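# Set the wooden block at rest above the well centre

## Task

Four desks surround a square opening (the well) with nothing beneath it but the floor; its centre is the scene origin in x and y and its edges are parallel to x and y. Each desk carries one arm, based at roughly: arm1 (+0.22, +0.56, +0.72) m facing -90 deg; arm2 (-0.52, +0.50, +0.72) facing -90 deg; arm3 (-0.22, -0.56, +0.72) facing +90 deg; arm4 (+0.52, -0.50, +0.72) facing +90 deg (angles counter-clockwise from +x). No single wooden stick spans the well. Get the wooden block resting so that its centre sits over the well's middle (x = 0, y = 0). The block and sticks are allowed to overhang the well, and any number of arms may be used. It only counts if the arrangement stays put without any robot holding it. At the end, open the grippers and withdraw the arms.

## Robot and tools

ROBOTS. Four identical i2rt Big YAM arms (arm1, arm2, arm3, arm4), one per desk around the well. Each has six revolute joints, a two-finger gripper and a fisheye camera on the wrist; the hand reaches roughly 1.0 m from the joint1 axis. Base positions and facings are listed in the task. A fixed room camera, cam_high (896x504 pinhole with radial distortion), sits near (0.345, -0.010, 2.009) m looking down on the scene. Wrist cameras (arm1_cam_wrist ... arm4_cam_wrist) are 504x504; with joints 1 and 6 at 0 and the hand level and forward, the camera rides on top of the hand facing the fingertips. Calibration data is approximate: fixed cameras may be off by a couple of degrees and several millimetres, and wrist camera poses also inherit joint reading errors.

FRAMES. One shared scene frame: origin on the floor, +z up, well centre at x = 0, y = 0. The "hand" point lies midway between the fingertips (link pinch, 0.136 m out from the gripper frame). Its z axis runs along the fingers; the fingers separate along its y axis.

execute_actions. Argument "actions" is a list holding one action or none. An action is an object whose keys are arm names; each arm entry has a "joints" object of absolute targets (not offsets) by name: joint1_rad, joint2_rad, joint3_rad, joint4_rad, joint5_rad, joint6_rad in radians, and gripper_m in metres (fingertip gap). Ranges and done-tolerances: joint1_rad -2.879..2.879 (±0.045), rotates the arm about its base, positive is counter-clockwise seen from above, 0 points the arm the way its base faces; joint2_rad 0..3.141 (±0.14), shoulder, 0 means upper arm pointing back and roughly level, increasing lifts it up then forward; joint3_rad 0..3.019 (±0.09), elbow, 0 is fully folded, increasing opens it; joint4_rad -1.692..1.57 (±0.055), hand pitch, positive tips fingers up; joint5_rad -1.57..1.57 (±0.03), hand yaw, positive to the arm's right; joint6_rad -2.094..2.094 (±0.035), hand roll, positive clockwise viewed from behind; gripper_m 0..0.093 (±0.003), grip force about 50-62 N per pad or less. All motions in one action begin together but finish independently, and joints run at different speeds, so the hand can sweep a wide arc between postures. An action runs at most 15 s. Optional "cameras": list of camera names or "all" (default all images; [] gives none). An unknown key, unknown camera or out-of-range value rejects the entire call and nothing moves. An empty actions list just reports state and pictures; the "pictures" line gives image order.

wait: {"seconds": 0 to 10}; commands nothing, the simulation continues, and it returns state and images. zoom_image: {"camera", "region": [x0, y0, x1, y1]} in pixels of that camera's most recent full image, at most 504x504, origin top-left. read_manual: returns only licence texts. finished_scene: {"scene": current scene number}; irreversible, reports success. Sending a reply without any tool call ends everything.

RESULT LINES. joint_status gives each commanded joint's outcome. off_target: stopped short and may still be pushing. contact_stop or time_out: the joint keeps its resting position, except a timed-out joint may keep pushing toward its target or a nearby clipped one (listed under on_its_own) and will move there if freed; sending its current reading relieves that. "joint command not followed" plus a cause line: a self/inter-arm collision check blocked that arm's joint targets (its gripper target still runs); those joints read not_followed and may be retried on later actions. on_its_own describes joints this call did not command; "held at" is the held target, not the position. MOTOR HOT warns at 85 C; at 100 C an OVER-TEMPERATURE FAULT drops the arm and its gripper until cooled, and its unfinished keys read limit_stop_at_motor_heat (resend them). A reported stop skips that reply's remaining execute_actions, wait and finished_scene calls. Joints or arms omitted from an action may still be driving toward earlier targets. Tiny target changes may not move a joint. A loaded joint sags.

CAUTIONS. The arms do not stop on contact and can push very hard; prolonged pushing or holding heats motors, even while you are thinking, since the robot keeps its last command. Never let two arms press together; the collision check ignores fingers, gripper housings and wrist cameras and may react late. Objects touching robots are fine. Do not knock anything out of the work area, drop, slam or let items slip or fall. Loose objects may occasionally be nudged by outside disturbances. Leave the block supported by sticks and desks alone, release it, and move the arms away before finishing.

Each tool is called after ">>>" in YAML: its name, and indented under it one key for each argument.

## Session

>>> execute_actions:
  actions: []

Scene clock: 0.00 s.
Motor temperatures (°C, as the motors report them): arm1=[22 24 24 24 26 27] | arm2=[23 24 25 26 25 24] | arm3=[26 24 26 26 25 25] | arm4=[25 24 24 26 23 24]
arm1.joint_positions: joint1_rad=+0.281 joint2_rad=+0.642 joint3_rad=+1.472 joint4_rad=-1.389 joint5_rad=-0.074 joint6_rad=-0.062 gripper_m=+0.094
arm1.joint_status: not commanded
arm1.hand: x=+0.2837 y=+0.3453 z=+1.3448 quat_wxyz=(-0.397, -0.497, -0.719, +0.280) (m; scene frame)
arm2.joint_positions: joint1_rad=-0.384 joint2_rad=+0.568 joint3_rad=+1.325 joint4_rad=-1.311 joint5_rad=-0.193 joint6_rad=+0.210 gripper_m=+0.095
arm2.joint_status: not commanded
arm2.hand: x=-0.5765 y=+0.2835 z=+1.3137 quat_wxyz=(-0.377, -0.747, -0.446, +0.318) (m; scene frame)
arm3.joint_positions: joint1_rad=-0.127 joint2_rad=+0.503 joint3_rad=+1.424 joint4_rad=-1.130 joint5_rad=+0.150 joint6_rad=-0.499 gripper_m=+0.095
arm3.joint_status: not commanded
arm3.hand: x=-0.1793 y=-0.3735 z=+1.3993 quat_wxyz=(-0.584, +0.622, -0.461, -0.244) (m; scene frame)
arm4.joint_positions: joint1_rad=-0.068 joint2_rad=+0.584 joint3_rad=+1.425 joint4_rad=-1.311 joint5_rad=-0.260 joint6_rad=+0.008 gripper_m=+0.094
arm4.joint_status: not commanded
arm4.hand: x=+0.4958 y=-0.2947 z=+1.3229 quat_wxyz=(-0.311, +0.615, -0.576, -0.439) (m; scene frame)
pictures: arm1_cam_wrist, arm2_cam_wrist, arm3_cam_wrist, arm4_cam_wrist, cam_high
Images, in order (width x height): arm1_cam_wrist 504x504, arm2_cam_wrist 504x504, arm3_cam_wrist 504x504, arm4_cam_wrist 504x504, cam_high 896x504.

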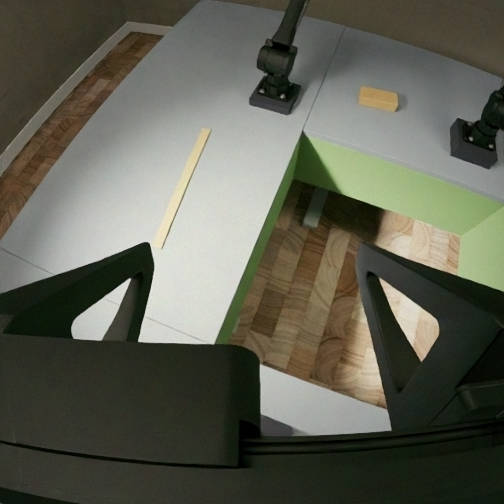

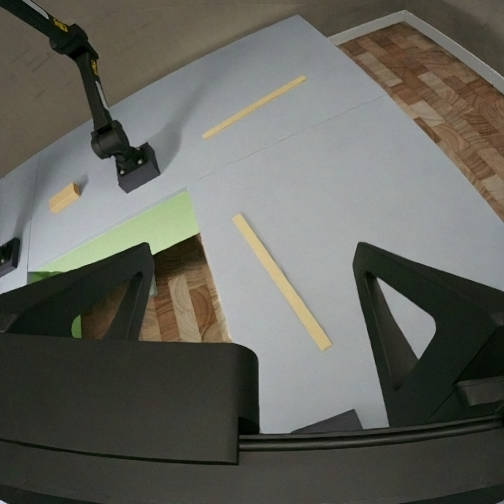

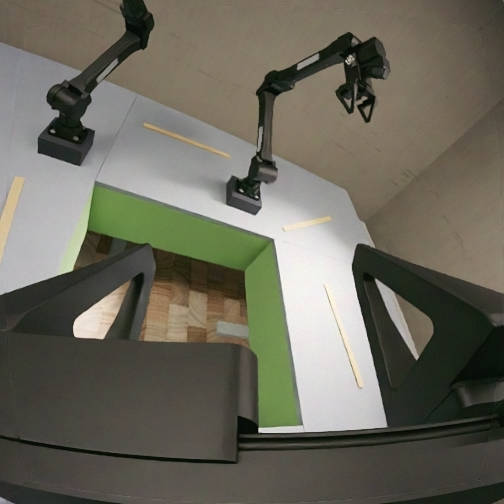

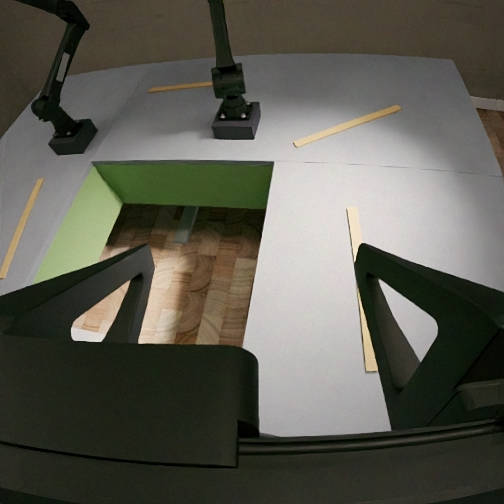

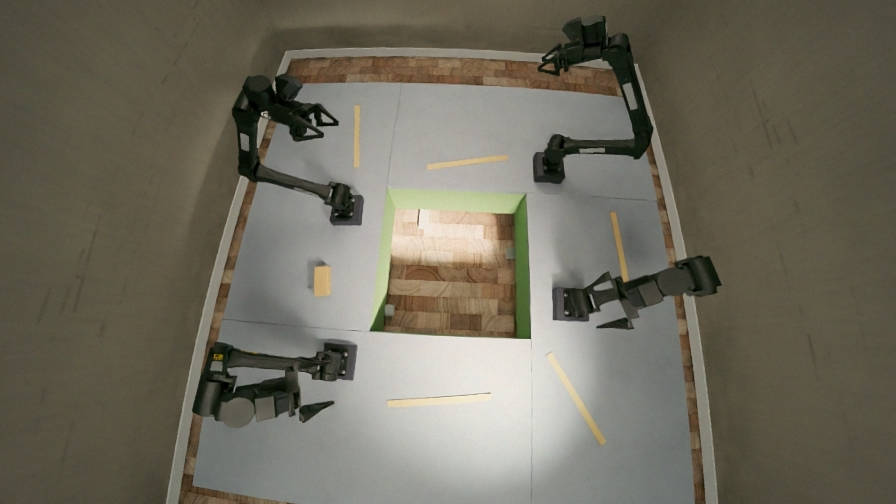

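>>> zoom_image:
  camera: "cam_high"
  region: [290, 80, 650, 280]

>>> zoom_image:
  camera: "cam_high"
  region: [290, 255, 650, 455]

Region (290, 80, 650, 280) of cam_high's 896x504 image, scaled by 1.400, with more detail than that image has.

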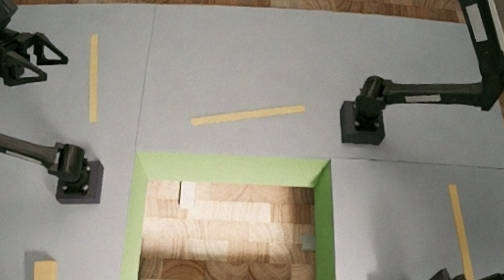

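Region (290, 255, 650, 455) of cam_high's 896x504 image, scaled by 1.400, with more detail than that image has.

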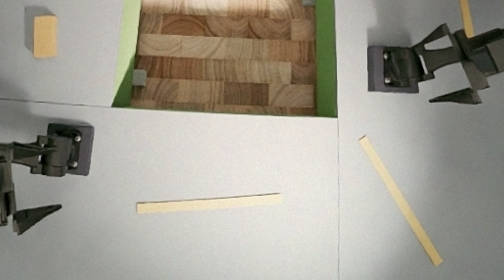

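>>> execute_actions:
  actions:
    - {"arm1":{"joints":{"joint1_rad":1.61,"joint2_rad":1.593,"joint3_rad":0.976,"joint4_rad":-0.954,"joint5_rad":0,"joint6_rad":-0.54,"gripper_m":0.08}},"arm2":{"joints":{"joint1_rad":-0.051,"joint2_rad":1.69,"joint3_rad":1.083,"joint4_rad":-0.964,"joint5_rad":0,"joint6_rad":-0.24,"gripper_m":0.08}},"arm3":{"joints":{"joint1_rad":1.651,"joint2_rad":1.762,"joint3_rad":1.227,"joint4_rad":-1.036,"joint5_rad":0,"joint6_rad":-0.08,"gripper_m":0.08}},"arm4":{"joints":{"joint1_rad":-0.277,"joint2_rad":1.73,"joint3_rad":1.251,"joint4_rad":-1.092,"joint5_rad":0,"joint6_rad":-0.39,"gripper_m":0.08}}}

Scene clock: 33.43 s.
Motor temperatures (°C, as the motors report them): arm1=[22 25 27 24 26 27] | arm2=[23 25 28 26 25 24] | arm3=[26 25 29 26 25 25] | arm4=[25 25 26 26 23 24]
arm1.joint_positions: joint1_rad=+1.608 joint2_rad=+1.567 joint3_rad=+0.974 joint4_rad=-0.961 joint5_rad=+0.001 joint6_rad=-0.531 gripper_m=+0.080
arm1.joint_status: all done
arm1.hand: x=+0.6258 y=+0.5656 z=+0.8334 quat_wxyz=(-0.011, +0.270, -0.963, +0.003) (m; scene frame)
arm2.joint_positions: joint1_rad=-0.057 joint2_rad=+1.684 joint3_rad=+1.093 joint4_rad=-0.980 joint5_rad=-0.003 joint6_rad=-0.226 gripper_m=+0.080
arm2.joint_status: all done
arm2.hand: x=-0.5488 y=+0.0519 z=+0.8291 quat_wxyz=(-0.004, -0.648, -0.762, +0.000) (m; scene frame)
arm3.joint_positions: joint1_rad=+1.659 joint2_rad=+1.774 joint3_rad=+1.221 joint4_rad=-1.037 joint5_rad=+0.000 joint6_rad=-0.089 gripper_m=+0.080
arm3.joint_status: all done
arm3.hand: x=-0.6983 y=-0.6216 z=+0.8092 quat_wxyz=(-0.002, +0.994, +0.108, +0.014) (m; scene frame)
arm4.joint_positions: joint1_rad=-0.267 joint2_rad=+1.741 joint3_rad=+1.250 joint4_rad=-1.103 joint5_rad=-0.004 joint6_rad=-0.382 gripper_m=+0.080
arm4.joint_status: all done
arm4.hand: x=+0.6572 y=-0.0371 z=+0.8212 quat_wxyz=(+0.006, +0.740, -0.673, -0.003) (m; scene frame)
pictures: arm1_cam_wrist, arm2_cam_wrist, arm3_cam_wrist, arm4_cam_wrist, cam_high
camera_calibration (this result's frames):
arm1_cam_wrist: T_world_to_cam=[[0.522979, -0.852124, 0.0194347, 0.136533], [-0.707614, -0.421351, 0.567226, 0.211399], [-0.475158, -0.310399, -0.823333, 1.2822], [0, 0, 0, 1]] pos_world=[0.687435, 0.603412, 0.933117]
arm2_cam_wrist: T_world_to_cam=[[-0.986712, -0.162474, -0.00145091, -0.533952], [-0.133186, 0.803667, 0.579984, -0.589586], [-0.093066, 0.57247, -0.814627, 0.71894], [0, 0, 0, 1]] pos_world=[-0.538473, -0.0244934, 0.926843]
arm3_cam_wrist: T_world_to_cam=[[-0.209728, 0.977746, -0.00522163, 0.468039], [0.776081, 0.169714, 0.607368, 0.16431], [0.594738, 0.12333, -0.794404, 1.25647], [0, 0, 0, 1]] pos_world=[-0.776629, -0.640469, 0.900794]
arm4_cam_wrist: T_world_to_cam=[[0.996781, 0.0779481, -0.0187708, -0.634939], [0.0741018, -0.806264, 0.586896, -0.555112], [0.0306132, -0.586398, -0.809445, 0.747576], [0, 0, 0, 1]] pos_world=[0.651144, 0.0403022, 0.918996]
Images, in order (width x height): arm1_cam_wrist 504x504, arm2_cam_wrist 504x504, arm3_cam_wrist 504x504, arm4_cam_wrist 504x504, cam_high 896x504.

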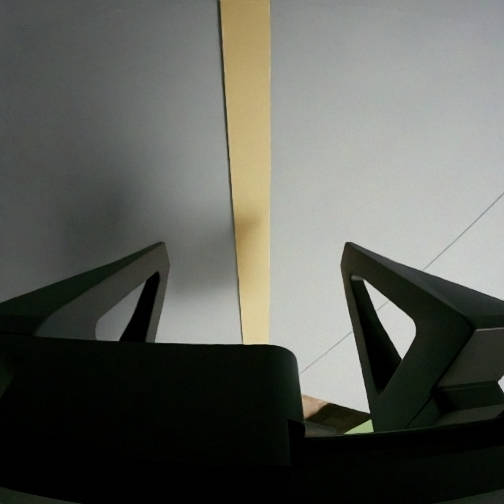

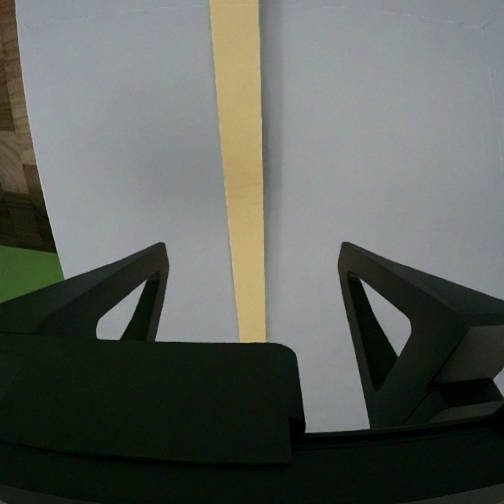

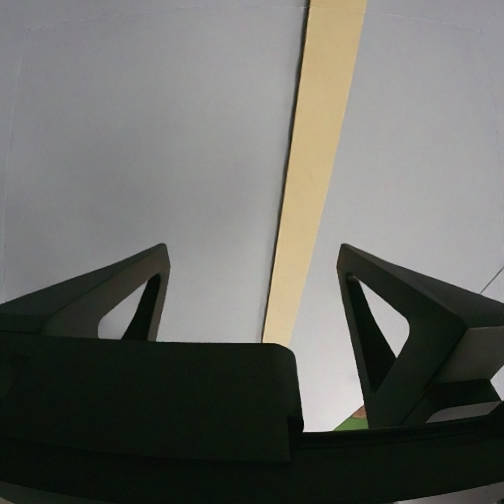

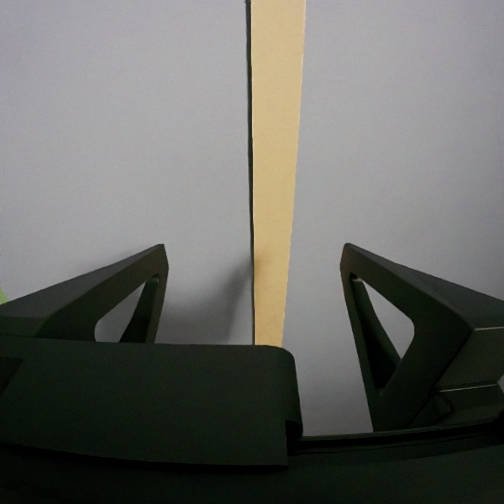

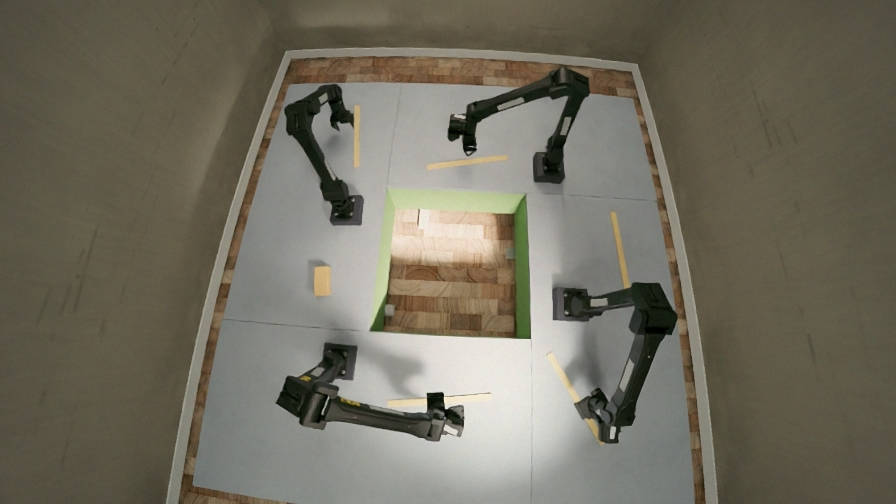

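>>> execute_actions:
  actions:
    - {"arm1":{"joints":{"joint2_rad":1.748,"joint3_rad":0.908,"joint4_rad":-0.731,"joint6_rad":-0.56}},"arm2":{"joints":{"joint1_rad":-0.04,"joint2_rad":1.834,"joint3_rad":1.02,"joint4_rad":-0.757,"joint6_rad":-0.25}},"arm3":{"joints":{"joint1_rad":1.605,"joint2_rad":1.895,"joint3_rad":1.182,"joint4_rad":-0.851}},"arm4":{"joints":{"joint1_rad":-0.295,"joint2_rad":1.865,"joint3_rad":1.188,"joint4_rad":-0.889,"joint6_rad":-0.43}}}
  cameras: ["arm1_cam_wrist","arm2_cam_wrist","arm3_cam_wrist","arm4_cam_wrist"]

Scene clock: 39.57 s.
Motor temperatures (°C, as the motors report them): arm1=[22 25 27 24 26 27] | arm2=[23 25 27 26 25 24] | arm3=[26 25 29 26 25 25] | arm4=[25 25 26 26 23 24]
arm1.joint_positions: joint1_rad=+1.608 joint2_rad=+1.749 joint3_rad=+0.910 joint4_rad=-0.741 joint5_rad=+0.001 joint6_rad=-0.551 gripper_m=+0.080
arm1.joint_status: all done
arm1.hand: x=+0.6259 y=+0.5657 z=+0.7443 quat_wxyz=(+0.002, +0.279, -0.960, -0.001) (m; scene frame)
arm2.joint_positions: joint1_rad=-0.053 joint2_rad=+1.838 joint3_rad=+1.025 joint4_rad=-0.775 joint5_rad=-0.003 joint6_rad=-0.236 gripper_m=+0.080
arm2.joint_status: all done
arm2.hand: x=-0.5465 y=+0.0548 z=+0.7433 quat_wxyz=(+0.001, -0.642, -0.766, -0.007) (m; scene frame)
arm3.joint_positions: joint1_rad=+1.602 joint2_rad=+1.913 joint3_rad=+1.173 joint4_rad=-0.861 joint5_rad=+0.001 joint6_rad=-0.088 gripper_m=+0.080
arm3.joint_status: all done
arm3.hand: x=-0.7031 y=-0.5938 z=+0.7295 quat_wxyz=(-0.003, +0.997, +0.080, +0.019) (m; scene frame)
arm4.joint_positions: joint1_rad=-0.285 joint2_rad=+1.875 joint3_rad=+1.190 joint4_rad=-0.903 joint5_rad=-0.002 joint6_rad=-0.422 gripper_m=+0.080
arm4.joint_status: all done
arm4.hand: x=+0.6680 y=-0.0310 z=+0.7390 quat_wxyz=(+0.002, +0.747, -0.665, -0.003) (m; scene frame)
pictures: arm1_cam_wrist, arm2_cam_wrist, arm3_cam_wrist, arm4_cam_wrist
camera_calibration (this result's frames):
arm1_cam_wrist: T_world_to_cam=[[0.539819, -0.841761, 0.00574162, 0.132088], [-0.683884, -0.434575, 0.586044, 0.240688], [-0.490814, -0.320284, -0.810259, 1.21457], [0, 0, 0, 1]] pos_world=[0.689427, 0.604791, 0.842304]
arm2_cam_wrist: T_world_to_cam=[[-0.984308, -0.176377, -0.00532132, -0.526359], [-0.145109, 0.791912, 0.593143, -0.557521], [-0.100403, 0.584608, -0.80508, 0.635827], [0, 0, 0, 1]] pos_world=[-0.535162, -0.0230393, 0.83978]
arm3_cam_wrist: T_world_to_cam=[[-0.152651, 0.988269, -0.00478593, 0.485542], [0.77853, 0.123234, 0.61539, 0.180088], [0.608761, 0.0902137, -0.788208, 1.17826], [0, 0, 0, 1]] pos_world=[-0.783363, -0.608334, 0.820213]
arm4_cam_wrist: T_world_to_cam=[[0.994907, 0.0996706, -0.0150477, -0.648553], [0.0897369, -0.807791, 0.582598, -0.510112], [0.0459126, -0.580981, -0.812621, 0.676541], [0, 0, 0, 1]] pos_world=[0.659964, 0.0456352, 0.837203]
Images, in order (width x height): arm1_cam_wrist 504x504, arm2_cam_wrist 504x504, arm3_cam_wrist 504x504, arm4_cam_wrist 504x504.

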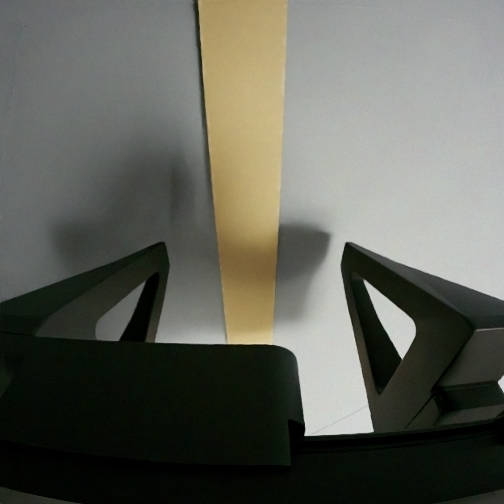

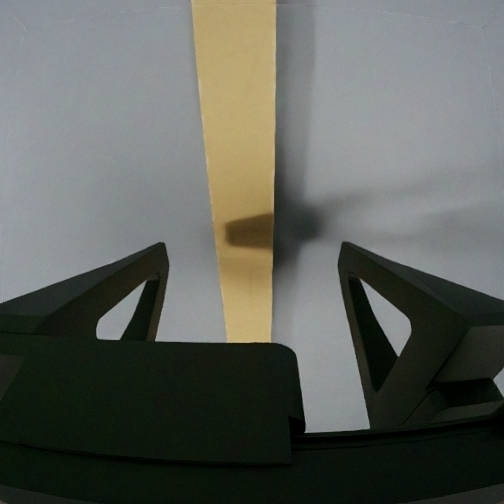

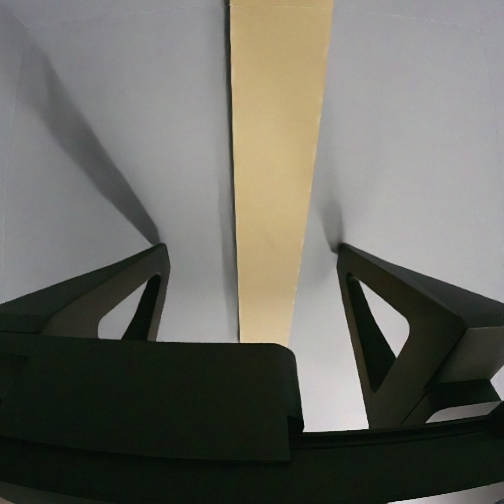

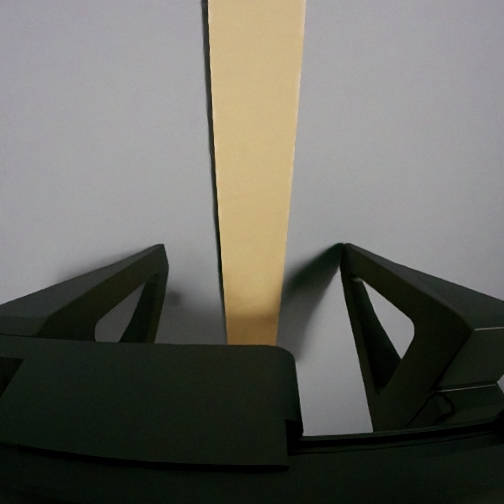

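>>> execute_actions:
  actions:
    - {"arm1":{"joints":{"joint2_rad":1.79,"joint4_rad":-0.69}},"arm2":{"joints":{"joint2_rad":1.872,"joint4_rad":-0.71}},"arm3":{"joints":{"joint1_rad":1.59,"joint4_rad":-0.83}},"arm4":{"joints":{"joint2_rad":1.875,"joint4_rad":-0.875}}}
  cameras: []

>>> execute_actions:
  actions:
    - {"arm1":{"joints":{"gripper_m":0.02}},"arm2":{"joints":{"gripper_m":0.02}},"arm3":{"joints":{"gripper_m":0.02}},"arm4":{"joints":{"gripper_m":0.02}}}
  cameras: ["arm1_cam_wrist","arm2_cam_wrist","arm3_cam_wrist","arm4_cam_wrist"]

Scene clock: 42.97 s.
Motor temperatures (°C, as the motors report them): arm1=[22 25 27 24 26 27] | arm2=[23 25 27 26 25 24] | arm3=[26 25 29 26 25 25] | arm4=[25 25 26 26 23 24]
arm1.joint_positions: joint1_rad=+1.608 joint2_rad=+1.760 joint3_rad=+0.910 joint4_rad=-0.702 joint5_rad=+0.001 joint6_rad=-0.551 gripper_m=+0.080
arm1.joint_status: all done
arm1.hand: x=+0.6338 y=+0.5658 z=+0.7402 quat_wxyz=(-0.012, +0.279, -0.960, +0.003) (m; scene frame)
arm2.joint_positions: joint1_rad=-0.053 joint2_rad=+1.848 joint3_rad=+1.025 joint4_rad=-0.728 joint5_rad=-0.003 joint6_rad=-0.236 gripper_m=+0.080
arm2.joint_status: all done
arm2.hand: x=-0.5470 y=+0.0450 z=+0.7391 quat_wxyz=(-0.010, -0.642, -0.766, +0.008) (m; scene frame)
arm3.joint_positions: joint1_rad=+1.598 joint2_rad=+1.913 joint3_rad=+1.173 joint4_rad=-0.842 joint5_rad=+0.001 joint6_rad=-0.088 gripper_m=+0.080
arm3.joint_status: all done
arm3.hand: x=-0.7081 y=-0.5923 z=+0.7293 quat_wxyz=(-0.003, +0.997, +0.078, +0.009) (m; scene frame)
arm4.joint_positions: joint1_rad=-0.285 joint2_rad=+1.875 joint3_rad=+1.190 joint4_rad=-0.890 joint5_rad=-0.002 joint6_rad=-0.422 gripper_m=+0.080
arm4.joint_status: all done
arm4.hand: x=+0.6690 y=-0.0279 z=+0.7390 quat_wxyz=(-0.004, +0.747, -0.665, -0.006) (m; scene frame)
pictures: none
No camera images: the call's "cameras" was empty. Leave "cameras" out to get every camera's image.

Scene clock: 43.60 s.
Motor temperatures (°C, as the motors report them): arm1=[22 25 27 24 26 27] | arm2=[23 25 27 26 25 24] | arm3=[26 25 29 26 25 25] | arm4=[25 25 26 26 23 24]
arm1.joint_positions: joint1_rad=+1.608 joint2_rad=+1.760 joint3_rad=+0.910 joint4_rad=-0.702 joint5_rad=+0.001 joint6_rad=-0.551 gripper_m=+0.020
arm1.joint_status: all done
arm1.hand: x=+0.6338 y=+0.5658 z=+0.7402 quat_wxyz=(-0.012, +0.279, -0.960, +0.003) (m; scene frame)
arm2.joint_positions: joint1_rad=-0.053 joint2_rad=+1.848 joint3_rad=+1.025 joint4_rad=-0.728 joint5_rad=-0.003 joint6_rad=-0.236 gripper_m=+0.020
arm2.joint_status: all done
arm2.hand: x=-0.5470 y=+0.0450 z=+0.7391 quat_wxyz=(-0.010, -0.642, -0.767, +0.008) (m; scene frame)
arm3.joint_positions: joint1_rad=+1.598 joint2_rad=+1.913 joint3_rad=+1.173 joint4_rad=-0.842 joint5_rad=+0.001 joint6_rad=-0.088 gripper_m=+0.028
arm3.joint_status: gripper_m off_target (ended at +0.028, target +0.020)
arm3.hand: x=-0.7081 y=-0.5921 z=+0.7293 quat_wxyz=(-0.003, +0.997, +0.077, +0.009) (m; scene frame)
arm4.joint_positions: joint1_rad=-0.285 joint2_rad=+1.875 joint3_rad=+1.190 joint4_rad=-0.890 joint5_rad=-0.002 joint6_rad=-0.423 gripper_m=+0.026
arm4.joint_status: gripper_m off_target (ended at +0.026, target +0.020)
arm4.hand: x=+0.6691 y=-0.0278 z=+0.7390 quat_wxyz=(-0.004, +0.747, -0.664, -0.006) (m; scene frame)
pictures: arm1_cam_wrist, arm2_cam_wrist, arm3_cam_wrist, arm4_cam_wrist
camera_calibration (this result's frames):
arm1_cam_wrist: T_world_to_cam=[[0.539725, -0.841579, 0.0210199, 0.116578], [-0.700428, -0.43507, 0.565786, 0.274334], [-0.467009, -0.320092, -0.824284, 1.21038], [0, 0, 0, 1]] pos_world=[0.694487, 0.604896, 0.840028]
arm2_cam_wrist: T_world_to_cam=[[-0.984263, -0.176677, 0.00346879, -0.535148], [-0.144031, 0.813459, 0.563507, -0.525777], [-0.10238, 0.554139, -0.826104, 0.653982], [0, 0, 0, 1]] pos_world=[-0.5355, -0.0292475, 0.838393]
arm3_cam_wrist: T_world_to_cam=[[-0.148288, 0.988939, -0.00311458, 0.48535], [0.791114, 0.120513, 0.599679, 0.202613], [0.593421, 0.0864609, -0.800235, 1.17673], [0, 0, 0, 1]] pos_world=[-0.786617, -0.60614, 0.821671]
arm4_cam_wrist: T_world_to_cam=[[0.994894, 0.1005, -0.00927055, -0.654183], [0.0876858, -0.815232, 0.572458, -0.498973], [0.0499746, -0.570348, -0.819881, 0.681307], [0, 0, 0, 1]] pos_world=[0.660547, 0.047549, 0.838168]
Images, in order (width x height): arm1_cam_wrist 504x504, arm2_cam_wrist 504x504, arm3_cam_wrist 504x504, arm4_cam_wrist 504x504.

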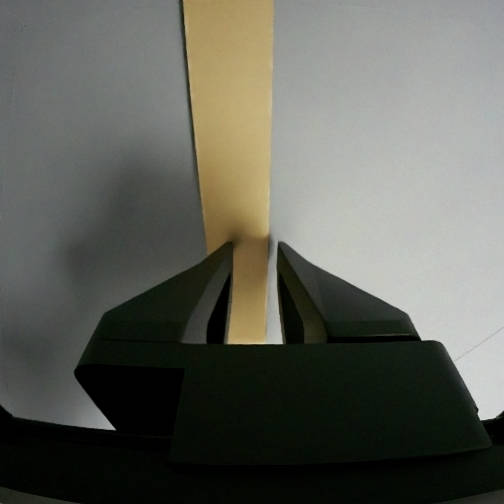

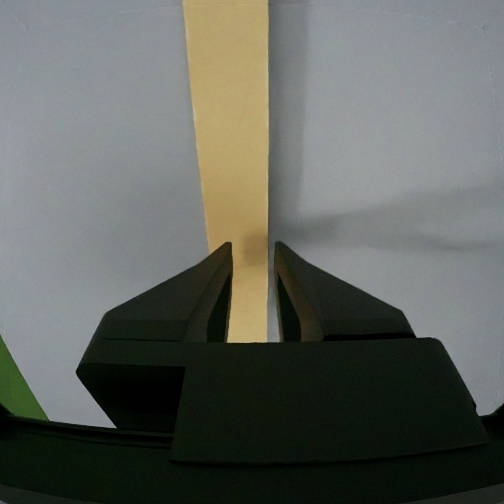

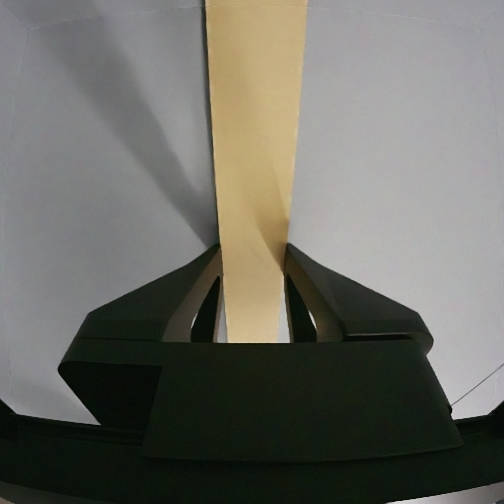

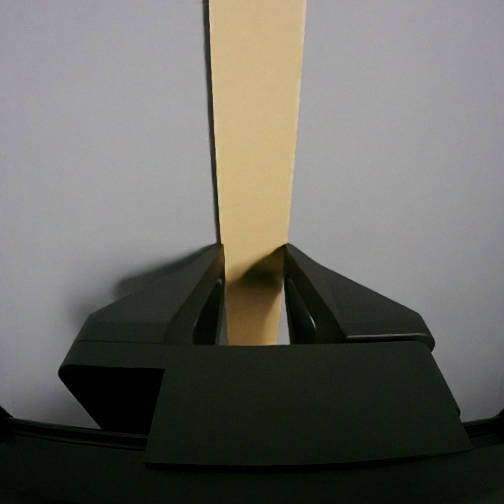

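>>> execute_actions:
  actions:
    - {"arm1":{"joints":{"gripper_m":0.07}},"arm2":{"joints":{"gripper_m":0.07}},"arm4":{"joints":{"gripper_m":0.05}}}
  cameras: []

>>> execute_actions:
  actions:
    - {"arm1":{"joints":{"joint1_rad":1.635,"joint2_rad":1.76,"joint3_rad":0.855}},"arm2":{"joints":{"joint1_rad":-0.025,"joint2_rad":1.848,"joint3_rad":0.972}},"arm4":{"joints":{"joint3_rad":1.16}}}
  cameras: []

>>> execute_actions:
  actions:
    - {"arm1":{"joints":{"gripper_m":0.015}},"arm2":{"joints":{"gripper_m":0.015}},"arm3":{"joints":{"gripper_m":0.015}},"arm4":{"joints":{"gripper_m":0.015}}}
  cameras: ["arm1_cam_wrist","arm2_cam_wrist","arm4_cam_wrist"]

Scene clock: 49.17 s.
Motor temperatures (°C, as the motors report them): arm1=[22 25 26 24 26 27] | arm2=[23 25 27 26 25 24] | arm3=[26 25 29 26 25 25] | arm4=[25 25 26 26 23 24]
arm1.joint_positions: joint1_rad=+1.608 joint2_rad=+1.760 joint3_rad=+0.910 joint4_rad=-0.702 joint5_rad=+0.001 joint6_rad=-0.551 gripper_m=+0.070
arm1.joint_status: all done
arm1.hand: x=+0.6338 y=+0.5658 z=+0.7402 quat_wxyz=(-0.012, +0.279, -0.960, +0.003) (m; scene frame)
arm2.joint_positions: joint1_rad=-0.053 joint2_rad=+1.848 joint3_rad=+1.025 joint4_rad=-0.728 joint5_rad=-0.003 joint6_rad=-0.236 gripper_m=+0.070
arm2.joint_status: all done
arm2.hand: x=-0.5470 y=+0.0450 z=+0.7391 quat_wxyz=(-0.010, -0.642, -0.767, +0.008) (m; scene frame)
arm3.joint_positions: joint1_rad=+1.598 joint2_rad=+1.913 joint3_rad=+1.173 joint4_rad=-0.842 joint5_rad=+0.001 joint6_rad=-0.088 gripper_m=+0.028
arm3.joint_status: not commanded
arm3.hand: x=-0.7081 y=-0.5921 z=+0.7293 quat_wxyz=(-0.003, +0.997, +0.077, +0.009) (m; scene frame)
arm4.joint_positions: joint1_rad=-0.285 joint2_rad=+1.875 joint3_rad=+1.190 joint4_rad=-0.890 joint5_rad=-0.002 joint6_rad=-0.423 gripper_m=+0.050
arm4.joint_status: all done
arm4.hand: x=+0.6691 y=-0.0278 z=+0.7390 quat_wxyz=(-0.004, +0.747, -0.664, -0.006) (m; scene frame)
pictures: none
No camera images: the call's "cameras" was empty. Leave "cameras" out to get every camera's image.

Scene clock: 49.87 s.
Motor temperatures (°C, as the motors report them): arm1=[22 25 26 24 26 27] | arm2=[23 25 27 26 25 24] | arm3=[26 25 29 26 25 25] | arm4=[25 25 26 26 23 24]
arm1.joint_positions: joint1_rad=+1.624 joint2_rad=+1.759 joint3_rad=+0.868 joint4_rad=-0.696 joint5_rad=+0.003 joint6_rad=-0.553 gripper_m=+0.070
arm1.joint_status: all done
arm1.hand: x=+0.6128 y=+0.5714 z=+0.7303 quat_wxyz=(+0.005, +0.288, -0.958, -0.001) (m; scene frame)
arm2.joint_positions: joint1_rad=-0.035 joint2_rad=+1.848 joint3_rad=+0.981 joint4_rad=-0.723 joint5_rad=-0.003 joint6_rad=-0.236 gripper_m=+0.070
arm2.joint_status: all done
arm2.hand: x=-0.5380 y=+0.0670 z=+0.7279 quat_wxyz=(+0.002, -0.635, -0.772, -0.008) (m; scene frame)
arm3.joint_positions: joint1_rad=+1.598 joint2_rad=+1.913 joint3_rad=+1.173 joint4_rad=-0.842 joint5_rad=+0.001 joint6_rad=-0.088 gripper_m=+0.028
arm3.joint_status: not commanded
arm3.hand: x=-0.7081 y=-0.5921 z=+0.7293 quat_wxyz=(-0.003, +0.997, +0.077, +0.009) (m; scene frame)
arm4.joint_positions: joint1_rad=-0.285 joint2_rad=+1.874 joint3_rad=+1.174 joint4_rad=-0.887 joint5_rad=-0.001 joint6_rad=-0.424 gripper_m=+0.050
arm4.joint_status: all done
arm4.hand: x=+0.6671 y=-0.0344 z=+0.7348 quat_wxyz=(+0.001, +0.748, -0.664, -0.003) (m; scene frame)
pictures: none
No camera images: the call's "cameras" was empty. Leave "cameras" out to get every camera's image.

Scene clock: 50.47 s.
Motor temperatures (°C, as the motors report them): arm1=[22 25 26 24 26 27] | arm2=[23 25 27 26 25 24] | arm3=[26 25 29 26 25 25] | arm4=[25 25 26 26 23 24]
arm1.joint_positions: joint1_rad=+1.624 joint2_rad=+1.759 joint3_rad=+0.868 joint4_rad=-0.696 joint5_rad=+0.002 joint6_rad=-0.553 gripper_m=+0.027
arm1.joint_status: gripper_m off_target (ended at +0.027, target +0.015)
arm1.hand: x=+0.6128 y=+0.5715 z=+0.7303 quat_wxyz=(+0.005, +0.288, -0.958, -0.001) (m; scene frame)
arm2.joint_positions: joint1_rad=-0.035 joint2_rad=+1.848 joint3_rad=+0.981 joint4_rad=-0.723 joint5_rad=-0.002 joint6_rad=-0.236 gripper_m=+0.027
arm2.joint_status: gripper_m off_target (ended at +0.027, target +0.015)
arm2.hand: x=-0.5381 y=+0.0670 z=+0.7279 quat_wxyz=(+0.003, -0.635, -0.772, -0.007) (m; scene frame)
arm3.joint_positions: joint1_rad=+1.598 joint2_rad=+1.913 joint3_rad=+1.173 joint4_rad=-0.842 joint5_rad=+0.001 joint6_rad=-0.088 gripper_m=+0.028
arm3.joint_status: gripper_m off_target (ended at +0.028, target +0.015)
arm3.hand: x=-0.7081 y=-0.5921 z=+0.7293 quat_wxyz=(-0.003, +0.997, +0.077, +0.009) (m; scene frame)
arm4.joint_positions: joint1_rad=-0.285 joint2_rad=+1.874 joint3_rad=+1.173 joint4_rad=-0.886 joint5_rad=-0.001 joint6_rad=-0.424 gripper_m=+0.027
arm4.joint_status: gripper_m off_target (ended at +0.027, target +0.015)
arm4.hand: x=+0.6669 y=-0.0350 z=+0.7343 quat_wxyz=(+0.002, +0.748, -0.664, -0.003) (m; scene frame)
pictures: arm1_cam_wrist, arm2_cam_wrist, arm4_cam_wrist
camera_calibration (this result's frames):
arm1_cam_wrist: T_world_to_cam=[[0.554549, -0.832141, 0.0040825, 0.13072], [-0.67282, -0.445477, 0.590647, 0.238544], [-0.489683, -0.330289, -0.80692, 1.2013], [0, 0, 0, 1]] pos_world=[0.676263, 0.61182, 0.827924]
arm2_cam_wrist: T_world_to_cam=[[-0.980841, -0.194755, -0.00467106, -0.51344], [-0.15924, 0.787704, 0.595118, -0.565572], [-0.112223, 0.58446, -0.803625, 0.609712], [0, 0, 0, 1]] pos_world=[-0.525241, -0.010845, 0.824164]
arm4_cam_wrist: T_world_to_cam=[[0.994695, 0.10195, -0.0136905, -0.647925], [0.090812, -0.807818, 0.582394, -0.511076], [0.0483155, -0.580548, -0.812792, 0.669001], [0, 0, 0, 1]] pos_world=[0.658576, 0.0415866, 0.832535]
Images, in order (width x height): arm1_cam_wrist 504x504, arm2_cam_wrist 504x504, arm4_cam_wrist 504x504.

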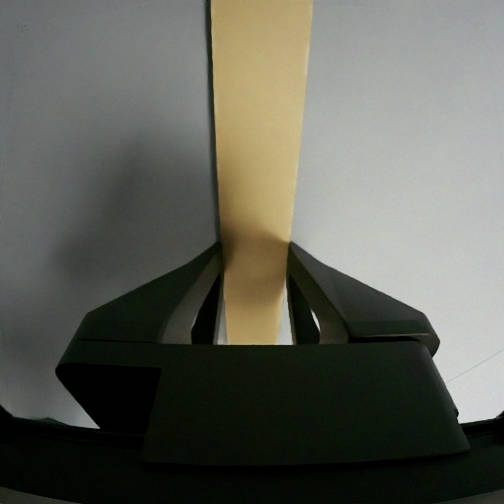

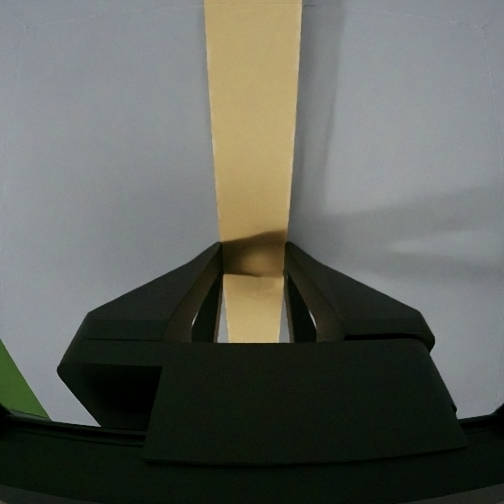

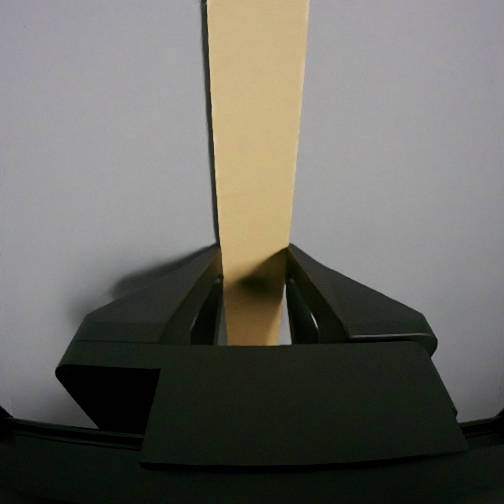

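>>> execute_actions:
  actions:
    - {"arm1":{"joints":{"joint2_rad":1.34,"joint3_rad":0.88,"joint4_rad":-1.11}},"arm2":{"joints":{"joint2_rad":1.6,"joint3_rad":1.08,"joint4_rad":-1.05}},"arm3":{"joints":{"joint2_rad":1.4,"joint3_rad":0.98,"joint4_rad":-1.15}},"arm4":{"joints":{"joint2_rad":1.65,"joint3_rad":1.25,"joint4_rad":-1.17}}}
  cameras: []

>>> execute_actions:
  actions:
    - {"arm1":{"joints":{"joint6_rad":0.5}},"arm2":{"joints":{"joint1_rad":-0.55}},"arm3":{"joints":{"joint6_rad":0.5}},"arm4":{"joints":{"joint1_rad":-0.65}}}
  cameras: ["cam_high","arm1_cam_wrist"]

Scene clock: 65.63 s.
Motor temperatures (°C, as the motors report them): arm1=[22 25 26 24 26 27] | arm2=[23 25 27 26 25 24] | arm3=[26 26 29 26 25 25] | arm4=[25 26 26 26 23 24]
arm1.joint_positions: joint1_rad=+1.624 joint2_rad=+1.327 joint3_rad=+0.868 joint4_rad=-1.101 joint5_rad=+0.002 joint6_rad=-0.553 gripper_m=+0.027
arm1.joint_status: all done
arm1.hand: x=+0.5577 y=+0.5696 z=+0.8822 quat_wxyz=(-0.007, +0.288, -0.958, +0.003) (m; scene frame)
arm2.joint_positions: joint1_rad=-0.035 joint2_rad=+1.584 joint3_rad=+1.054 joint4_rad=-1.034 joint5_rad=-0.002 joint6_rad=-0.236 gripper_m=+0.027
arm2.joint_status: all done
arm2.hand: x=-0.5382 y=+0.0749 z=+0.8580 quat_wxyz=(-0.005, -0.635, -0.772, +0.003) (m; scene frame)
arm3.joint_positions: joint1_rad=+1.598 joint2_rad=+1.395 joint3_rad=+0.965 joint4_rad=-1.141 joint5_rad=+0.001 joint6_rad=-0.088 gripper_m=+0.028
arm3.joint_status: all done
arm3.hand: x=-0.5868 y=-0.5846 z=+0.8795 quat_wxyz=(-0.003, +0.997, +0.077, +0.004) (m; scene frame)
arm4.joint_positions: joint1_rad=-0.285 joint2_rad=+1.649 joint3_rad=+1.210 joint4_rad=-1.157 joint5_rad=-0.001 joint6_rad=-0.424 gripper_m=+0.027
arm4.joint_status: all done
arm4.hand: x=+0.6584 y=-0.0643 z=+0.8492 quat_wxyz=(+0.005, +0.748, -0.664, -0.001) (m; scene frame)
pictures: none
No camera images: the call's "cameras" was empty. Leave "cameras" out to get every camera's image.

Scene clock: 67.53 s.
Motor temperatures (°C, as the motors report them): arm1=[22 25 26 24 26 27] | arm2=[23 25 27 26 25 24] | arm3=[26 26 29 26 25 25] | arm4=[25 26 26 26 23 24]
arm1.joint_positions: joint1_rad=+1.624 joint2_rad=+1.327 joint3_rad=+0.868 joint4_rad=-1.101 joint5_rad=+0.002 joint6_rad=+0.490 gripper_m=+0.027
arm1.joint_status: all done
arm1.hand: x=+0.5577 y=+0.5696 z=+0.8822 quat_wxyz=(-0.008, -0.228, -0.974, -0.001) (m; scene frame)
arm2.joint_positions: joint1_rad=-0.553 joint2_rad=+1.584 joint3_rad=+1.054 joint4_rad=-1.034 joint5_rad=+0.001 joint6_rad=-0.238 gripper_m=+0.027
arm2.joint_status: all done
arm2.hand: x=-0.7468 y=+0.1399 z=+0.8571 quat_wxyz=(-0.003, -0.811, -0.585, +0.003) (m; scene frame)
arm3.joint_positions: joint1_rad=+1.598 joint2_rad=+1.395 joint3_rad=+0.965 joint4_rad=-1.141 joint5_rad=+0.001 joint6_rad=+0.491 gripper_m=+0.028
arm3.joint_status: all done
arm3.hand: x=-0.5868 y=-0.5846 z=+0.8795 quat_wxyz=(-0.004, +0.978, -0.210, +0.003) (m; scene frame)
arm4.joint_positions: joint1_rad=-0.661 joint2_rad=+1.649 joint3_rad=+1.210 joint4_rad=-1.157 joint5_rad=+0.000 joint6_rad=-0.425 gripper_m=+0.027
arm4.joint_status: all done
arm4.hand: x=+0.8094 y=-0.1456 z=+0.8476 quat_wxyz=(+0.007, +0.611, -0.792, -0.004) (m; scene frame)
pictures: arm1_cam_wrist, cam_high
camera_calibration (this result's frames):
arm1_cam_wrist: T_world_to_cam=[[-0.439736, -0.898124, 0.00241963, 0.752698], [-0.736342, 0.362065, 0.571585, -0.296796], [-0.51423, 0.249565, -0.820539, 0.991644], [0, 0, 0, 1]] pos_world=[0.622378, 0.535996, 0.981506]
Images, in order (width x height): arm1_cam_wrist 504x504, cam_high 896x504.

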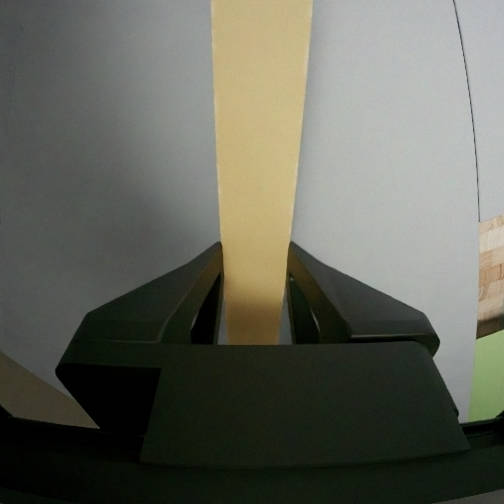

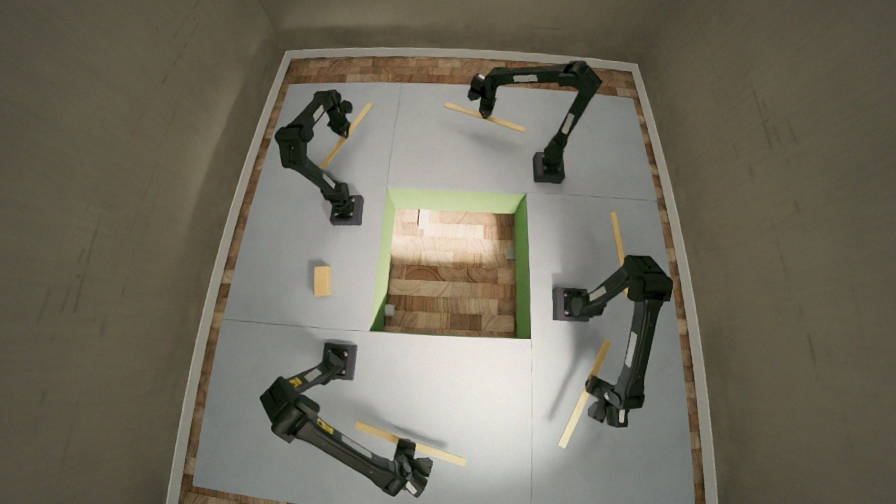

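>>> execute_actions:
  actions:
    - {"arm1":{"joints":{"joint1_rad":-0.569}},"arm3":{"joints":{"joint1_rad":-0.581}}}
  cameras: []

>>> execute_actions:
  actions:
    - {"arm1":{"joints":{"joint6_rad":-0.57}},"arm3":{"joints":{"joint6_rad":-0.525}},"arm2":{"joints":{"joint2_rad":1.5,"joint4_rad":-1.12}},"arm4":{"joints":{"joint2_rad":1.52,"joint4_rad":-1.27}}}
  cameras: []

>>> execute_actions:
  actions:
    - {"arm1":{"joints":{"joint2_rad":1.368,"joint3_rad":0.66,"joint4_rad":-0.558,"joint5_rad":-0.192}},"arm3":{"joints":{"joint2_rad":1.355,"joint3_rad":0.705,"joint4_rad":-0.6,"joint5_rad":-0.178}}}
  cameras: ["cam_high"]

Scene clock: 75.70 s.
Motor temperatures (°C, as the motors report them): arm1=[22 25 27 24 26 27] | arm2=[23 25 28 26 25 24] | arm3=[26 26 30 26 25 25] | arm4=[25 26 27 26 23 24]
arm1.joint_positions: joint1_rad=-0.565 joint2_rad=+1.327 joint3_rad=+0.868 joint4_rad=-1.101 joint5_rad=+0.001 joint6_rad=+0.492 gripper_m=+0.027
arm1.joint_status: all done
arm1.hand: x=+0.0271 y=+0.2759 z=+0.8791 quat_wxyz=(-0.003, -0.970, -0.244, +0.001) (m; scene frame)
arm2.joint_positions: joint1_rad=-0.553 joint2_rad=+1.584 joint3_rad=+1.054 joint4_rad=-1.034 joint5_rad=+0.001 joint6_rad=-0.238 gripper_m=+0.027
arm2.joint_status: not commanded
arm2.hand: x=-0.7468 y=+0.1399 z=+0.8571 quat_wxyz=(-0.003, -0.811, -0.585, +0.003) (m; scene frame)
arm3.joint_positions: joint1_rad=-0.584 joint2_rad=+1.401 joint3_rad=+0.965 joint4_rad=-1.141 joint5_rad=+0.000 joint6_rad=+0.492 gripper_m=+0.028
arm3.joint_status: all done
arm3.hand: x=-0.0261 y=-0.2445 z=+0.8834 quat_wxyz=(-0.002, +0.264, -0.965, +0.001) (m; scene frame)
arm4.joint_positions: joint1_rad=-0.661 joint2_rad=+1.649 joint3_rad=+1.210 joint4_rad=-1.157 joint5_rad=+0.000 joint6_rad=-0.425 gripper_m=+0.027
arm4.joint_status: not commanded
arm4.hand: x=+0.8094 y=-0.1456 z=+0.8476 quat_wxyz=(+0.007, +0.611, -0.792, -0.004) (m; scene frame)
pictures: none
No camera images: the call's "cameras" was empty. Leave "cameras" out to get every camera's image.

Scene clock: 77.60 s.
Motor temperatures (°C, as the motors report them): arm1=[22 25 27 24 26 27] | arm2=[23 25 28 26 25 24] | arm3=[26 25 30 26 25 25] | arm4=[25 26 27 26 23 24]
arm1.joint_positions: joint1_rad=-0.565 joint2_rad=+1.327 joint3_rad=+0.868 joint4_rad=-1.101 joint5_rad=+0.001 joint6_rad=-0.560 gripper_m=+0.027
arm1.joint_status: all done
arm1.hand: x=+0.0271 y=+0.2759 z=+0.8791 quat_wxyz=(-0.002, -0.716, -0.698, +0.003) (m; scene frame)
arm2.joint_positions: joint1_rad=-0.553 joint2_rad=+1.492 joint3_rad=+1.054 joint4_rad=-1.104 joint5_rad=+0.001 joint6_rad=-0.238 gripper_m=+0.027
arm2.joint_status: all done
arm2.hand: x=-0.7399 y=+0.1513 z=+0.8932 quat_wxyz=(-0.007, -0.811, -0.584, +0.013) (m; scene frame)
arm3.joint_positions: joint1_rad=-0.584 joint2_rad=+1.401 joint3_rad=+0.965 joint4_rad=-1.141 joint5_rad=+0.000 joint6_rad=-0.516 gripper_m=+0.028
arm3.joint_status: all done
arm3.hand: x=-0.0261 y=-0.2445 z=+0.8834 quat_wxyz=(-0.002, +0.697, -0.717, +0.002) (m; scene frame)
arm4.joint_positions: joint1_rad=-0.661 joint2_rad=+1.516 joint3_rad=+1.210 joint4_rad=-1.258 joint5_rad=+0.000 joint6_rad=-0.425 gripper_m=+0.027
arm4.joint_status: all done
arm4.hand: x=+0.7943 y=-0.1652 z=+0.9040 quat_wxyz=(-0.008, +0.611, -0.792, -0.008) (m; scene frame)
pictures: none
No camera images: the call's "cameras" was empty. Leave "cameras" out to get every camera's image.

Scene clock: 78.83 s.
Motor temperatures (°C, as the motors report them): arm1=[22 25 27 24 26 27] | arm2=[23 25 28 26 25 24] | arm3=[26 25 30 26 25 25] | arm4=[25 26 27 26 23 24]
arm1.joint_positions: joint1_rad=-0.565 joint2_rad=+1.358 joint3_rad=+0.656 joint4_rad=-0.573 joint5_rad=-0.187 joint6_rad=-0.561 gripper_m=+0.027
arm1.joint_status: all done
arm1.hand: x=+0.0379 y=+0.2337 z=+0.8161 quat_wxyz=(-0.123, -0.696, -0.697, +0.122) (m; scene frame)
arm2.joint_positions: joint1_rad=-0.553 joint2_rad=+1.492 joint3_rad=+1.054 joint4_rad=-1.104 joint5_rad=+0.001 joint6_rad=-0.238 gripper_m=+0.027
arm2.joint_status: not commanded
arm2.hand: x=-0.7399 y=+0.1513 z=+0.8932 quat_wxyz=(-0.007, -0.811, -0.584, +0.013) (m; scene frame)
arm3.joint_positions: joint1_rad=-0.584 joint2_rad=+1.368 joint3_rad=+0.689 joint4_rad=-0.617 joint5_rad=-0.174 joint6_rad=-0.516 gripper_m=+0.028
arm3.joint_status: all done
arm3.hand: x=-0.0480 y=-0.2239 z=+0.8159 quat_wxyz=(-0.115, +0.697, -0.699, -0.117) (m; scene frame)
arm4.joint_positions: joint1_rad=-0.661 joint2_rad=+1.516 joint3_rad=+1.210 joint4_rad=-1.258 joint5_rad=+0.000 joint6_rad=-0.425 gripper_m=+0.027
arm4.joint_status: not commanded
arm4.hand: x=+0.7943 y=-0.1652 z=+0.9040 quat_wxyz=(-0.008, +0.611, -0.792, -0.008) (m; scene frame)
pictures: cam_high
Images, in order (width x height): cam_high 896x504.

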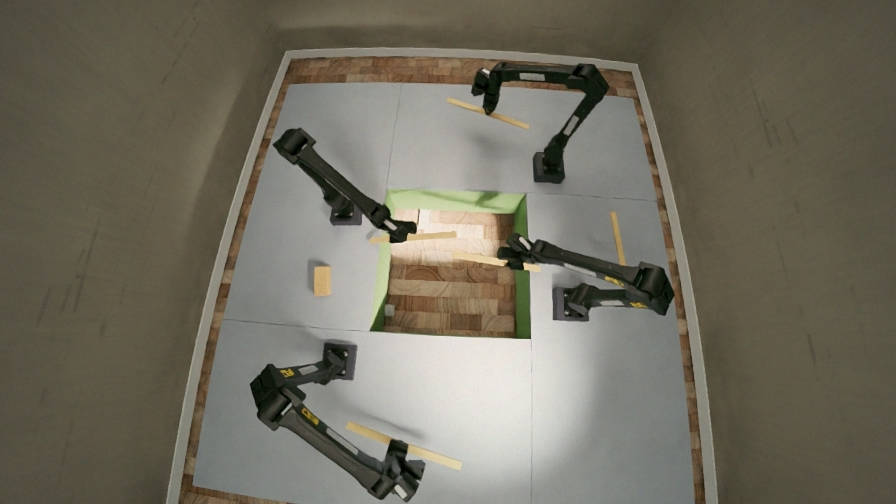

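>>> zoom_image:
  camera: "cam_high"
  region: [360, 190, 550, 300]

Region (360, 190, 550, 300) of cam_high's 896x504 image, scaled by 2.653, with more detail than that image has; it fills the top 292 rows of this view, and the rest is white.

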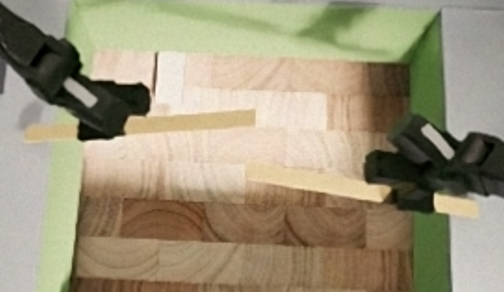

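>>> execute_actions:
  actions:
    - {"arm2":{"joints":{"joint1_rad":-0.1,"joint2_rad":1.8,"joint3_rad":1.375,"joint4_rad":-0.925,"joint5_rad":-0.304,"joint6_rad":-1.02}},"arm4":{"joints":{"joint1_rad":-0.15,"joint2_rad":1.77,"joint3_rad":1.455,"joint4_rad":-1.025,"joint5_rad":-0.302,"joint6_rad":-1.008}}}
  cameras: []

>>> execute_actions:
  actions:
    - {"arm2":{"joints":{"joint1_rad":0.543}},"arm4":{"joints":{"joint1_rad":0.56}}}
  cameras: ["cam_high"]

>>> zoom_image:
  camera: "cam_high"
  region: [360, 160, 550, 350]

Scene clock: 88.57 s.
Motor temperatures (°C, as the motors report them): arm1=[22 25 27 24 26 27] | arm2=[23 25 29 26 25 24] | arm3=[26 25 30 26 25 25] | arm4=[25 26 28 26 23 24]
arm1.joint_positions: joint1_rad=-0.565 joint2_rad=+1.358 joint3_rad=+0.656 joint4_rad=-0.573 joint5_rad=-0.187 joint6_rad=-0.561 gripper_m=+0.027
arm1.joint_status: not commanded
arm1.hand: x=+0.0379 y=+0.2337 z=+0.8161 quat_wxyz=(-0.123, -0.696, -0.697, +0.122) (m; scene frame)
arm2.joint_positions: joint1_rad=-0.091 joint2_rad=+1.794 joint3_rad=+1.329 joint4_rad=-0.933 joint5_rad=-0.305 joint6_rad=-1.005 gripper_m=+0.027
arm2.joint_status: all done
arm2.hand: x=-0.5234 y=-0.0561 z=+0.8684 quat_wxyz=(-0.169, -0.308, -0.935, +0.049) (m; scene frame)
arm3.joint_positions: joint1_rad=-0.584 joint2_rad=+1.368 joint3_rad=+0.689 joint4_rad=-0.617 joint5_rad=-0.174 joint6_rad=-0.516 gripper_m=+0.028
arm3.joint_status: not commanded
arm3.hand: x=-0.0480 y=-0.2239 z=+0.8159 quat_wxyz=(-0.115, +0.697, -0.699, -0.117) (m; scene frame)
arm4.joint_positions: joint1_rad=-0.139 joint2_rad=+1.789 joint3_rad=+1.405 joint4_rad=-1.036 joint5_rad=-0.301 joint6_rad=-1.000 gripper_m=+0.027
arm4.joint_status: all done
arm4.hand: x=+0.5591 y=+0.0591 z=+0.8636 quat_wxyz=(-0.050, +0.924, -0.340, -0.165) (m; scene frame)
pictures: none
No camera images: the call's "cameras" was empty. Leave "cameras" out to get every camera's image.

Scene clock: 89.93 s.
Motor temperatures (°C, as the motors report them): arm1=[22 25 27 24 26 27] | arm2=[23 25 29 26 25 24] | arm3=[26 25 30 26 25 25] | arm4=[25 26 28 26 23 24]
arm1.joint_positions: joint1_rad=-0.565 joint2_rad=+1.358 joint3_rad=+0.656 joint4_rad=-0.573 joint5_rad=-0.187 joint6_rad=-0.561 gripper_m=+0.027
arm1.joint_status: not commanded
arm1.hand: x=+0.0379 y=+0.2337 z=+0.8161 quat_wxyz=(-0.123, -0.696, -0.697, +0.122) (m; scene frame)
arm2.joint_positions: joint1_rad=+0.555 joint2_rad=+1.794 joint3_rad=+1.329 joint4_rad=-0.933 joint5_rad=-0.305 joint6_rad=-1.007 gripper_m=+0.027
arm2.joint_status: all done
arm2.hand: x=-0.1880 y=+0.0539 z=+0.8689 quat_wxyz=(-0.175, +0.006, -0.985, -0.005) (m; scene frame)
arm3.joint_positions: joint1_rad=-0.584 joint2_rad=+1.368 joint3_rad=+0.689 joint4_rad=-0.617 joint5_rad=-0.174 joint6_rad=-0.516 gripper_m=+0.028
arm3.joint_status: not commanded
arm3.hand: x=-0.0480 y=-0.2239 z=+0.8159 quat_wxyz=(-0.115, +0.697, -0.699, -0.117) (m; scene frame)
arm4.joint_positions: joint1_rad=+0.570 joint2_rad=+1.789 joint3_rad=+1.405 joint4_rad=-1.036 joint5_rad=-0.301 joint6_rad=-1.002 gripper_m=+0.027
arm4.joint_status: all done
arm4.hand: x=+0.1842 y=-0.0509 z=+0.8621 quat_wxyz=(+0.008, +0.986, +0.003, -0.167) (m; scene frame)
pictures: cam_high
Images, in order (width x height): cam_high 896x504.

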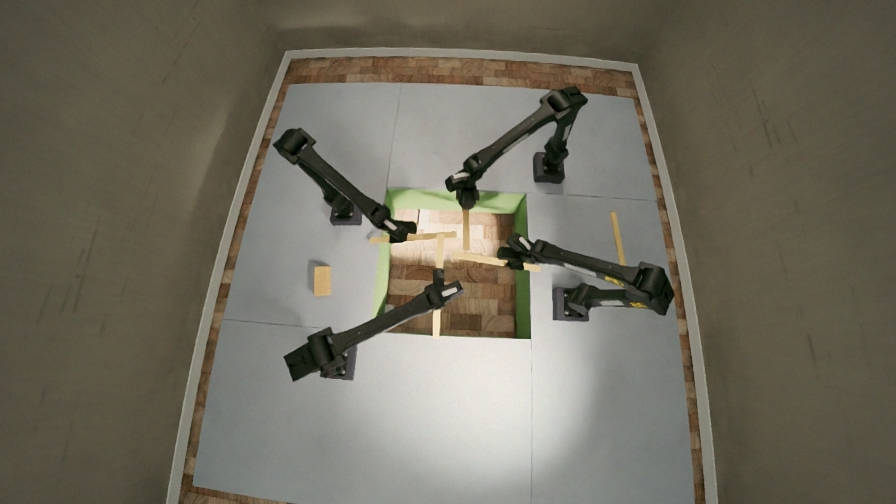

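Region (360, 160, 550, 350) of cam_high's 896x504 image, scaled by 2.653, with more detail than that image has.

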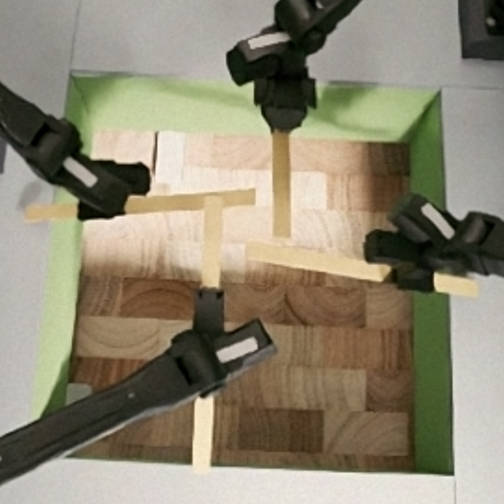

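>>> execute_actions:
  actions:
    - {"arm2":{"joints":{"joint2_rad":1.865,"joint4_rad":-0.838}},"arm4":{"joints":{"joint1_rad":0.54,"joint2_rad":1.835,"joint3_rad":1.465,"joint4_rad":-0.94,"joint6_rad":-1.022}}}
  cameras: []

Scene clock: 96.53 s.
Motor temperatures (°C, as the motors report them): arm1=[22 25 27 24 26 27] | arm2=[23 26 30 26 25 24] | arm3=[26 25 30 26 25 25] | arm4=[25 26 29 26 23 24]
arm1.joint_positions: joint1_rad=-0.565 joint2_rad=+1.358 joint3_rad=+0.656 joint4_rad=-0.573 joint5_rad=-0.187 joint6_rad=-0.561 gripper_m=+0.027
arm1.joint_status: not commanded
arm1.hand: x=+0.0379 y=+0.2337 z=+0.8161 quat_wxyz=(-0.123, -0.696, -0.697, +0.122) (m; scene frame)
arm2.joint_positions: joint1_rad=+0.555 joint2_rad=+1.855 joint3_rad=+1.329 joint4_rad=-0.858 joint5_rad=-0.305 joint6_rad=-1.007 gripper_m=+0.027
arm2.joint_status: all done
arm2.hand: x=-0.1808 y=+0.0421 z=+0.8394 quat_wxyz=(-0.179, +0.007, -0.984, +0.001) (m; scene frame)
arm3.joint_positions: joint1_rad=-0.584 joint2_rad=+1.368 joint3_rad=+0.689 joint4_rad=-0.617 joint5_rad=-0.174 joint6_rad=-0.516 gripper_m=+0.028
arm3.joint_status: not commanded
arm3.hand: x=-0.0480 y=-0.2239 z=+0.8159 quat_wxyz=(-0.115, +0.697, -0.699, -0.117) (m; scene frame)
arm4.joint_positions: joint1_rad=+0.550 joint2_rad=+1.842 joint3_rad=+1.405 joint4_rad=-0.958 joint5_rad=-0.301 joint6_rad=-1.014 gripper_m=+0.027
arm4.joint_status: all done
arm4.hand: x=+0.1853 y=-0.0295 z=+0.8365 quat_wxyz=(-0.005, +0.985, +0.001, -0.174) (m; scene frame)
pictures: none
No camera images: the call's "cameras" was empty. Leave "cameras" out to get every camera's image.


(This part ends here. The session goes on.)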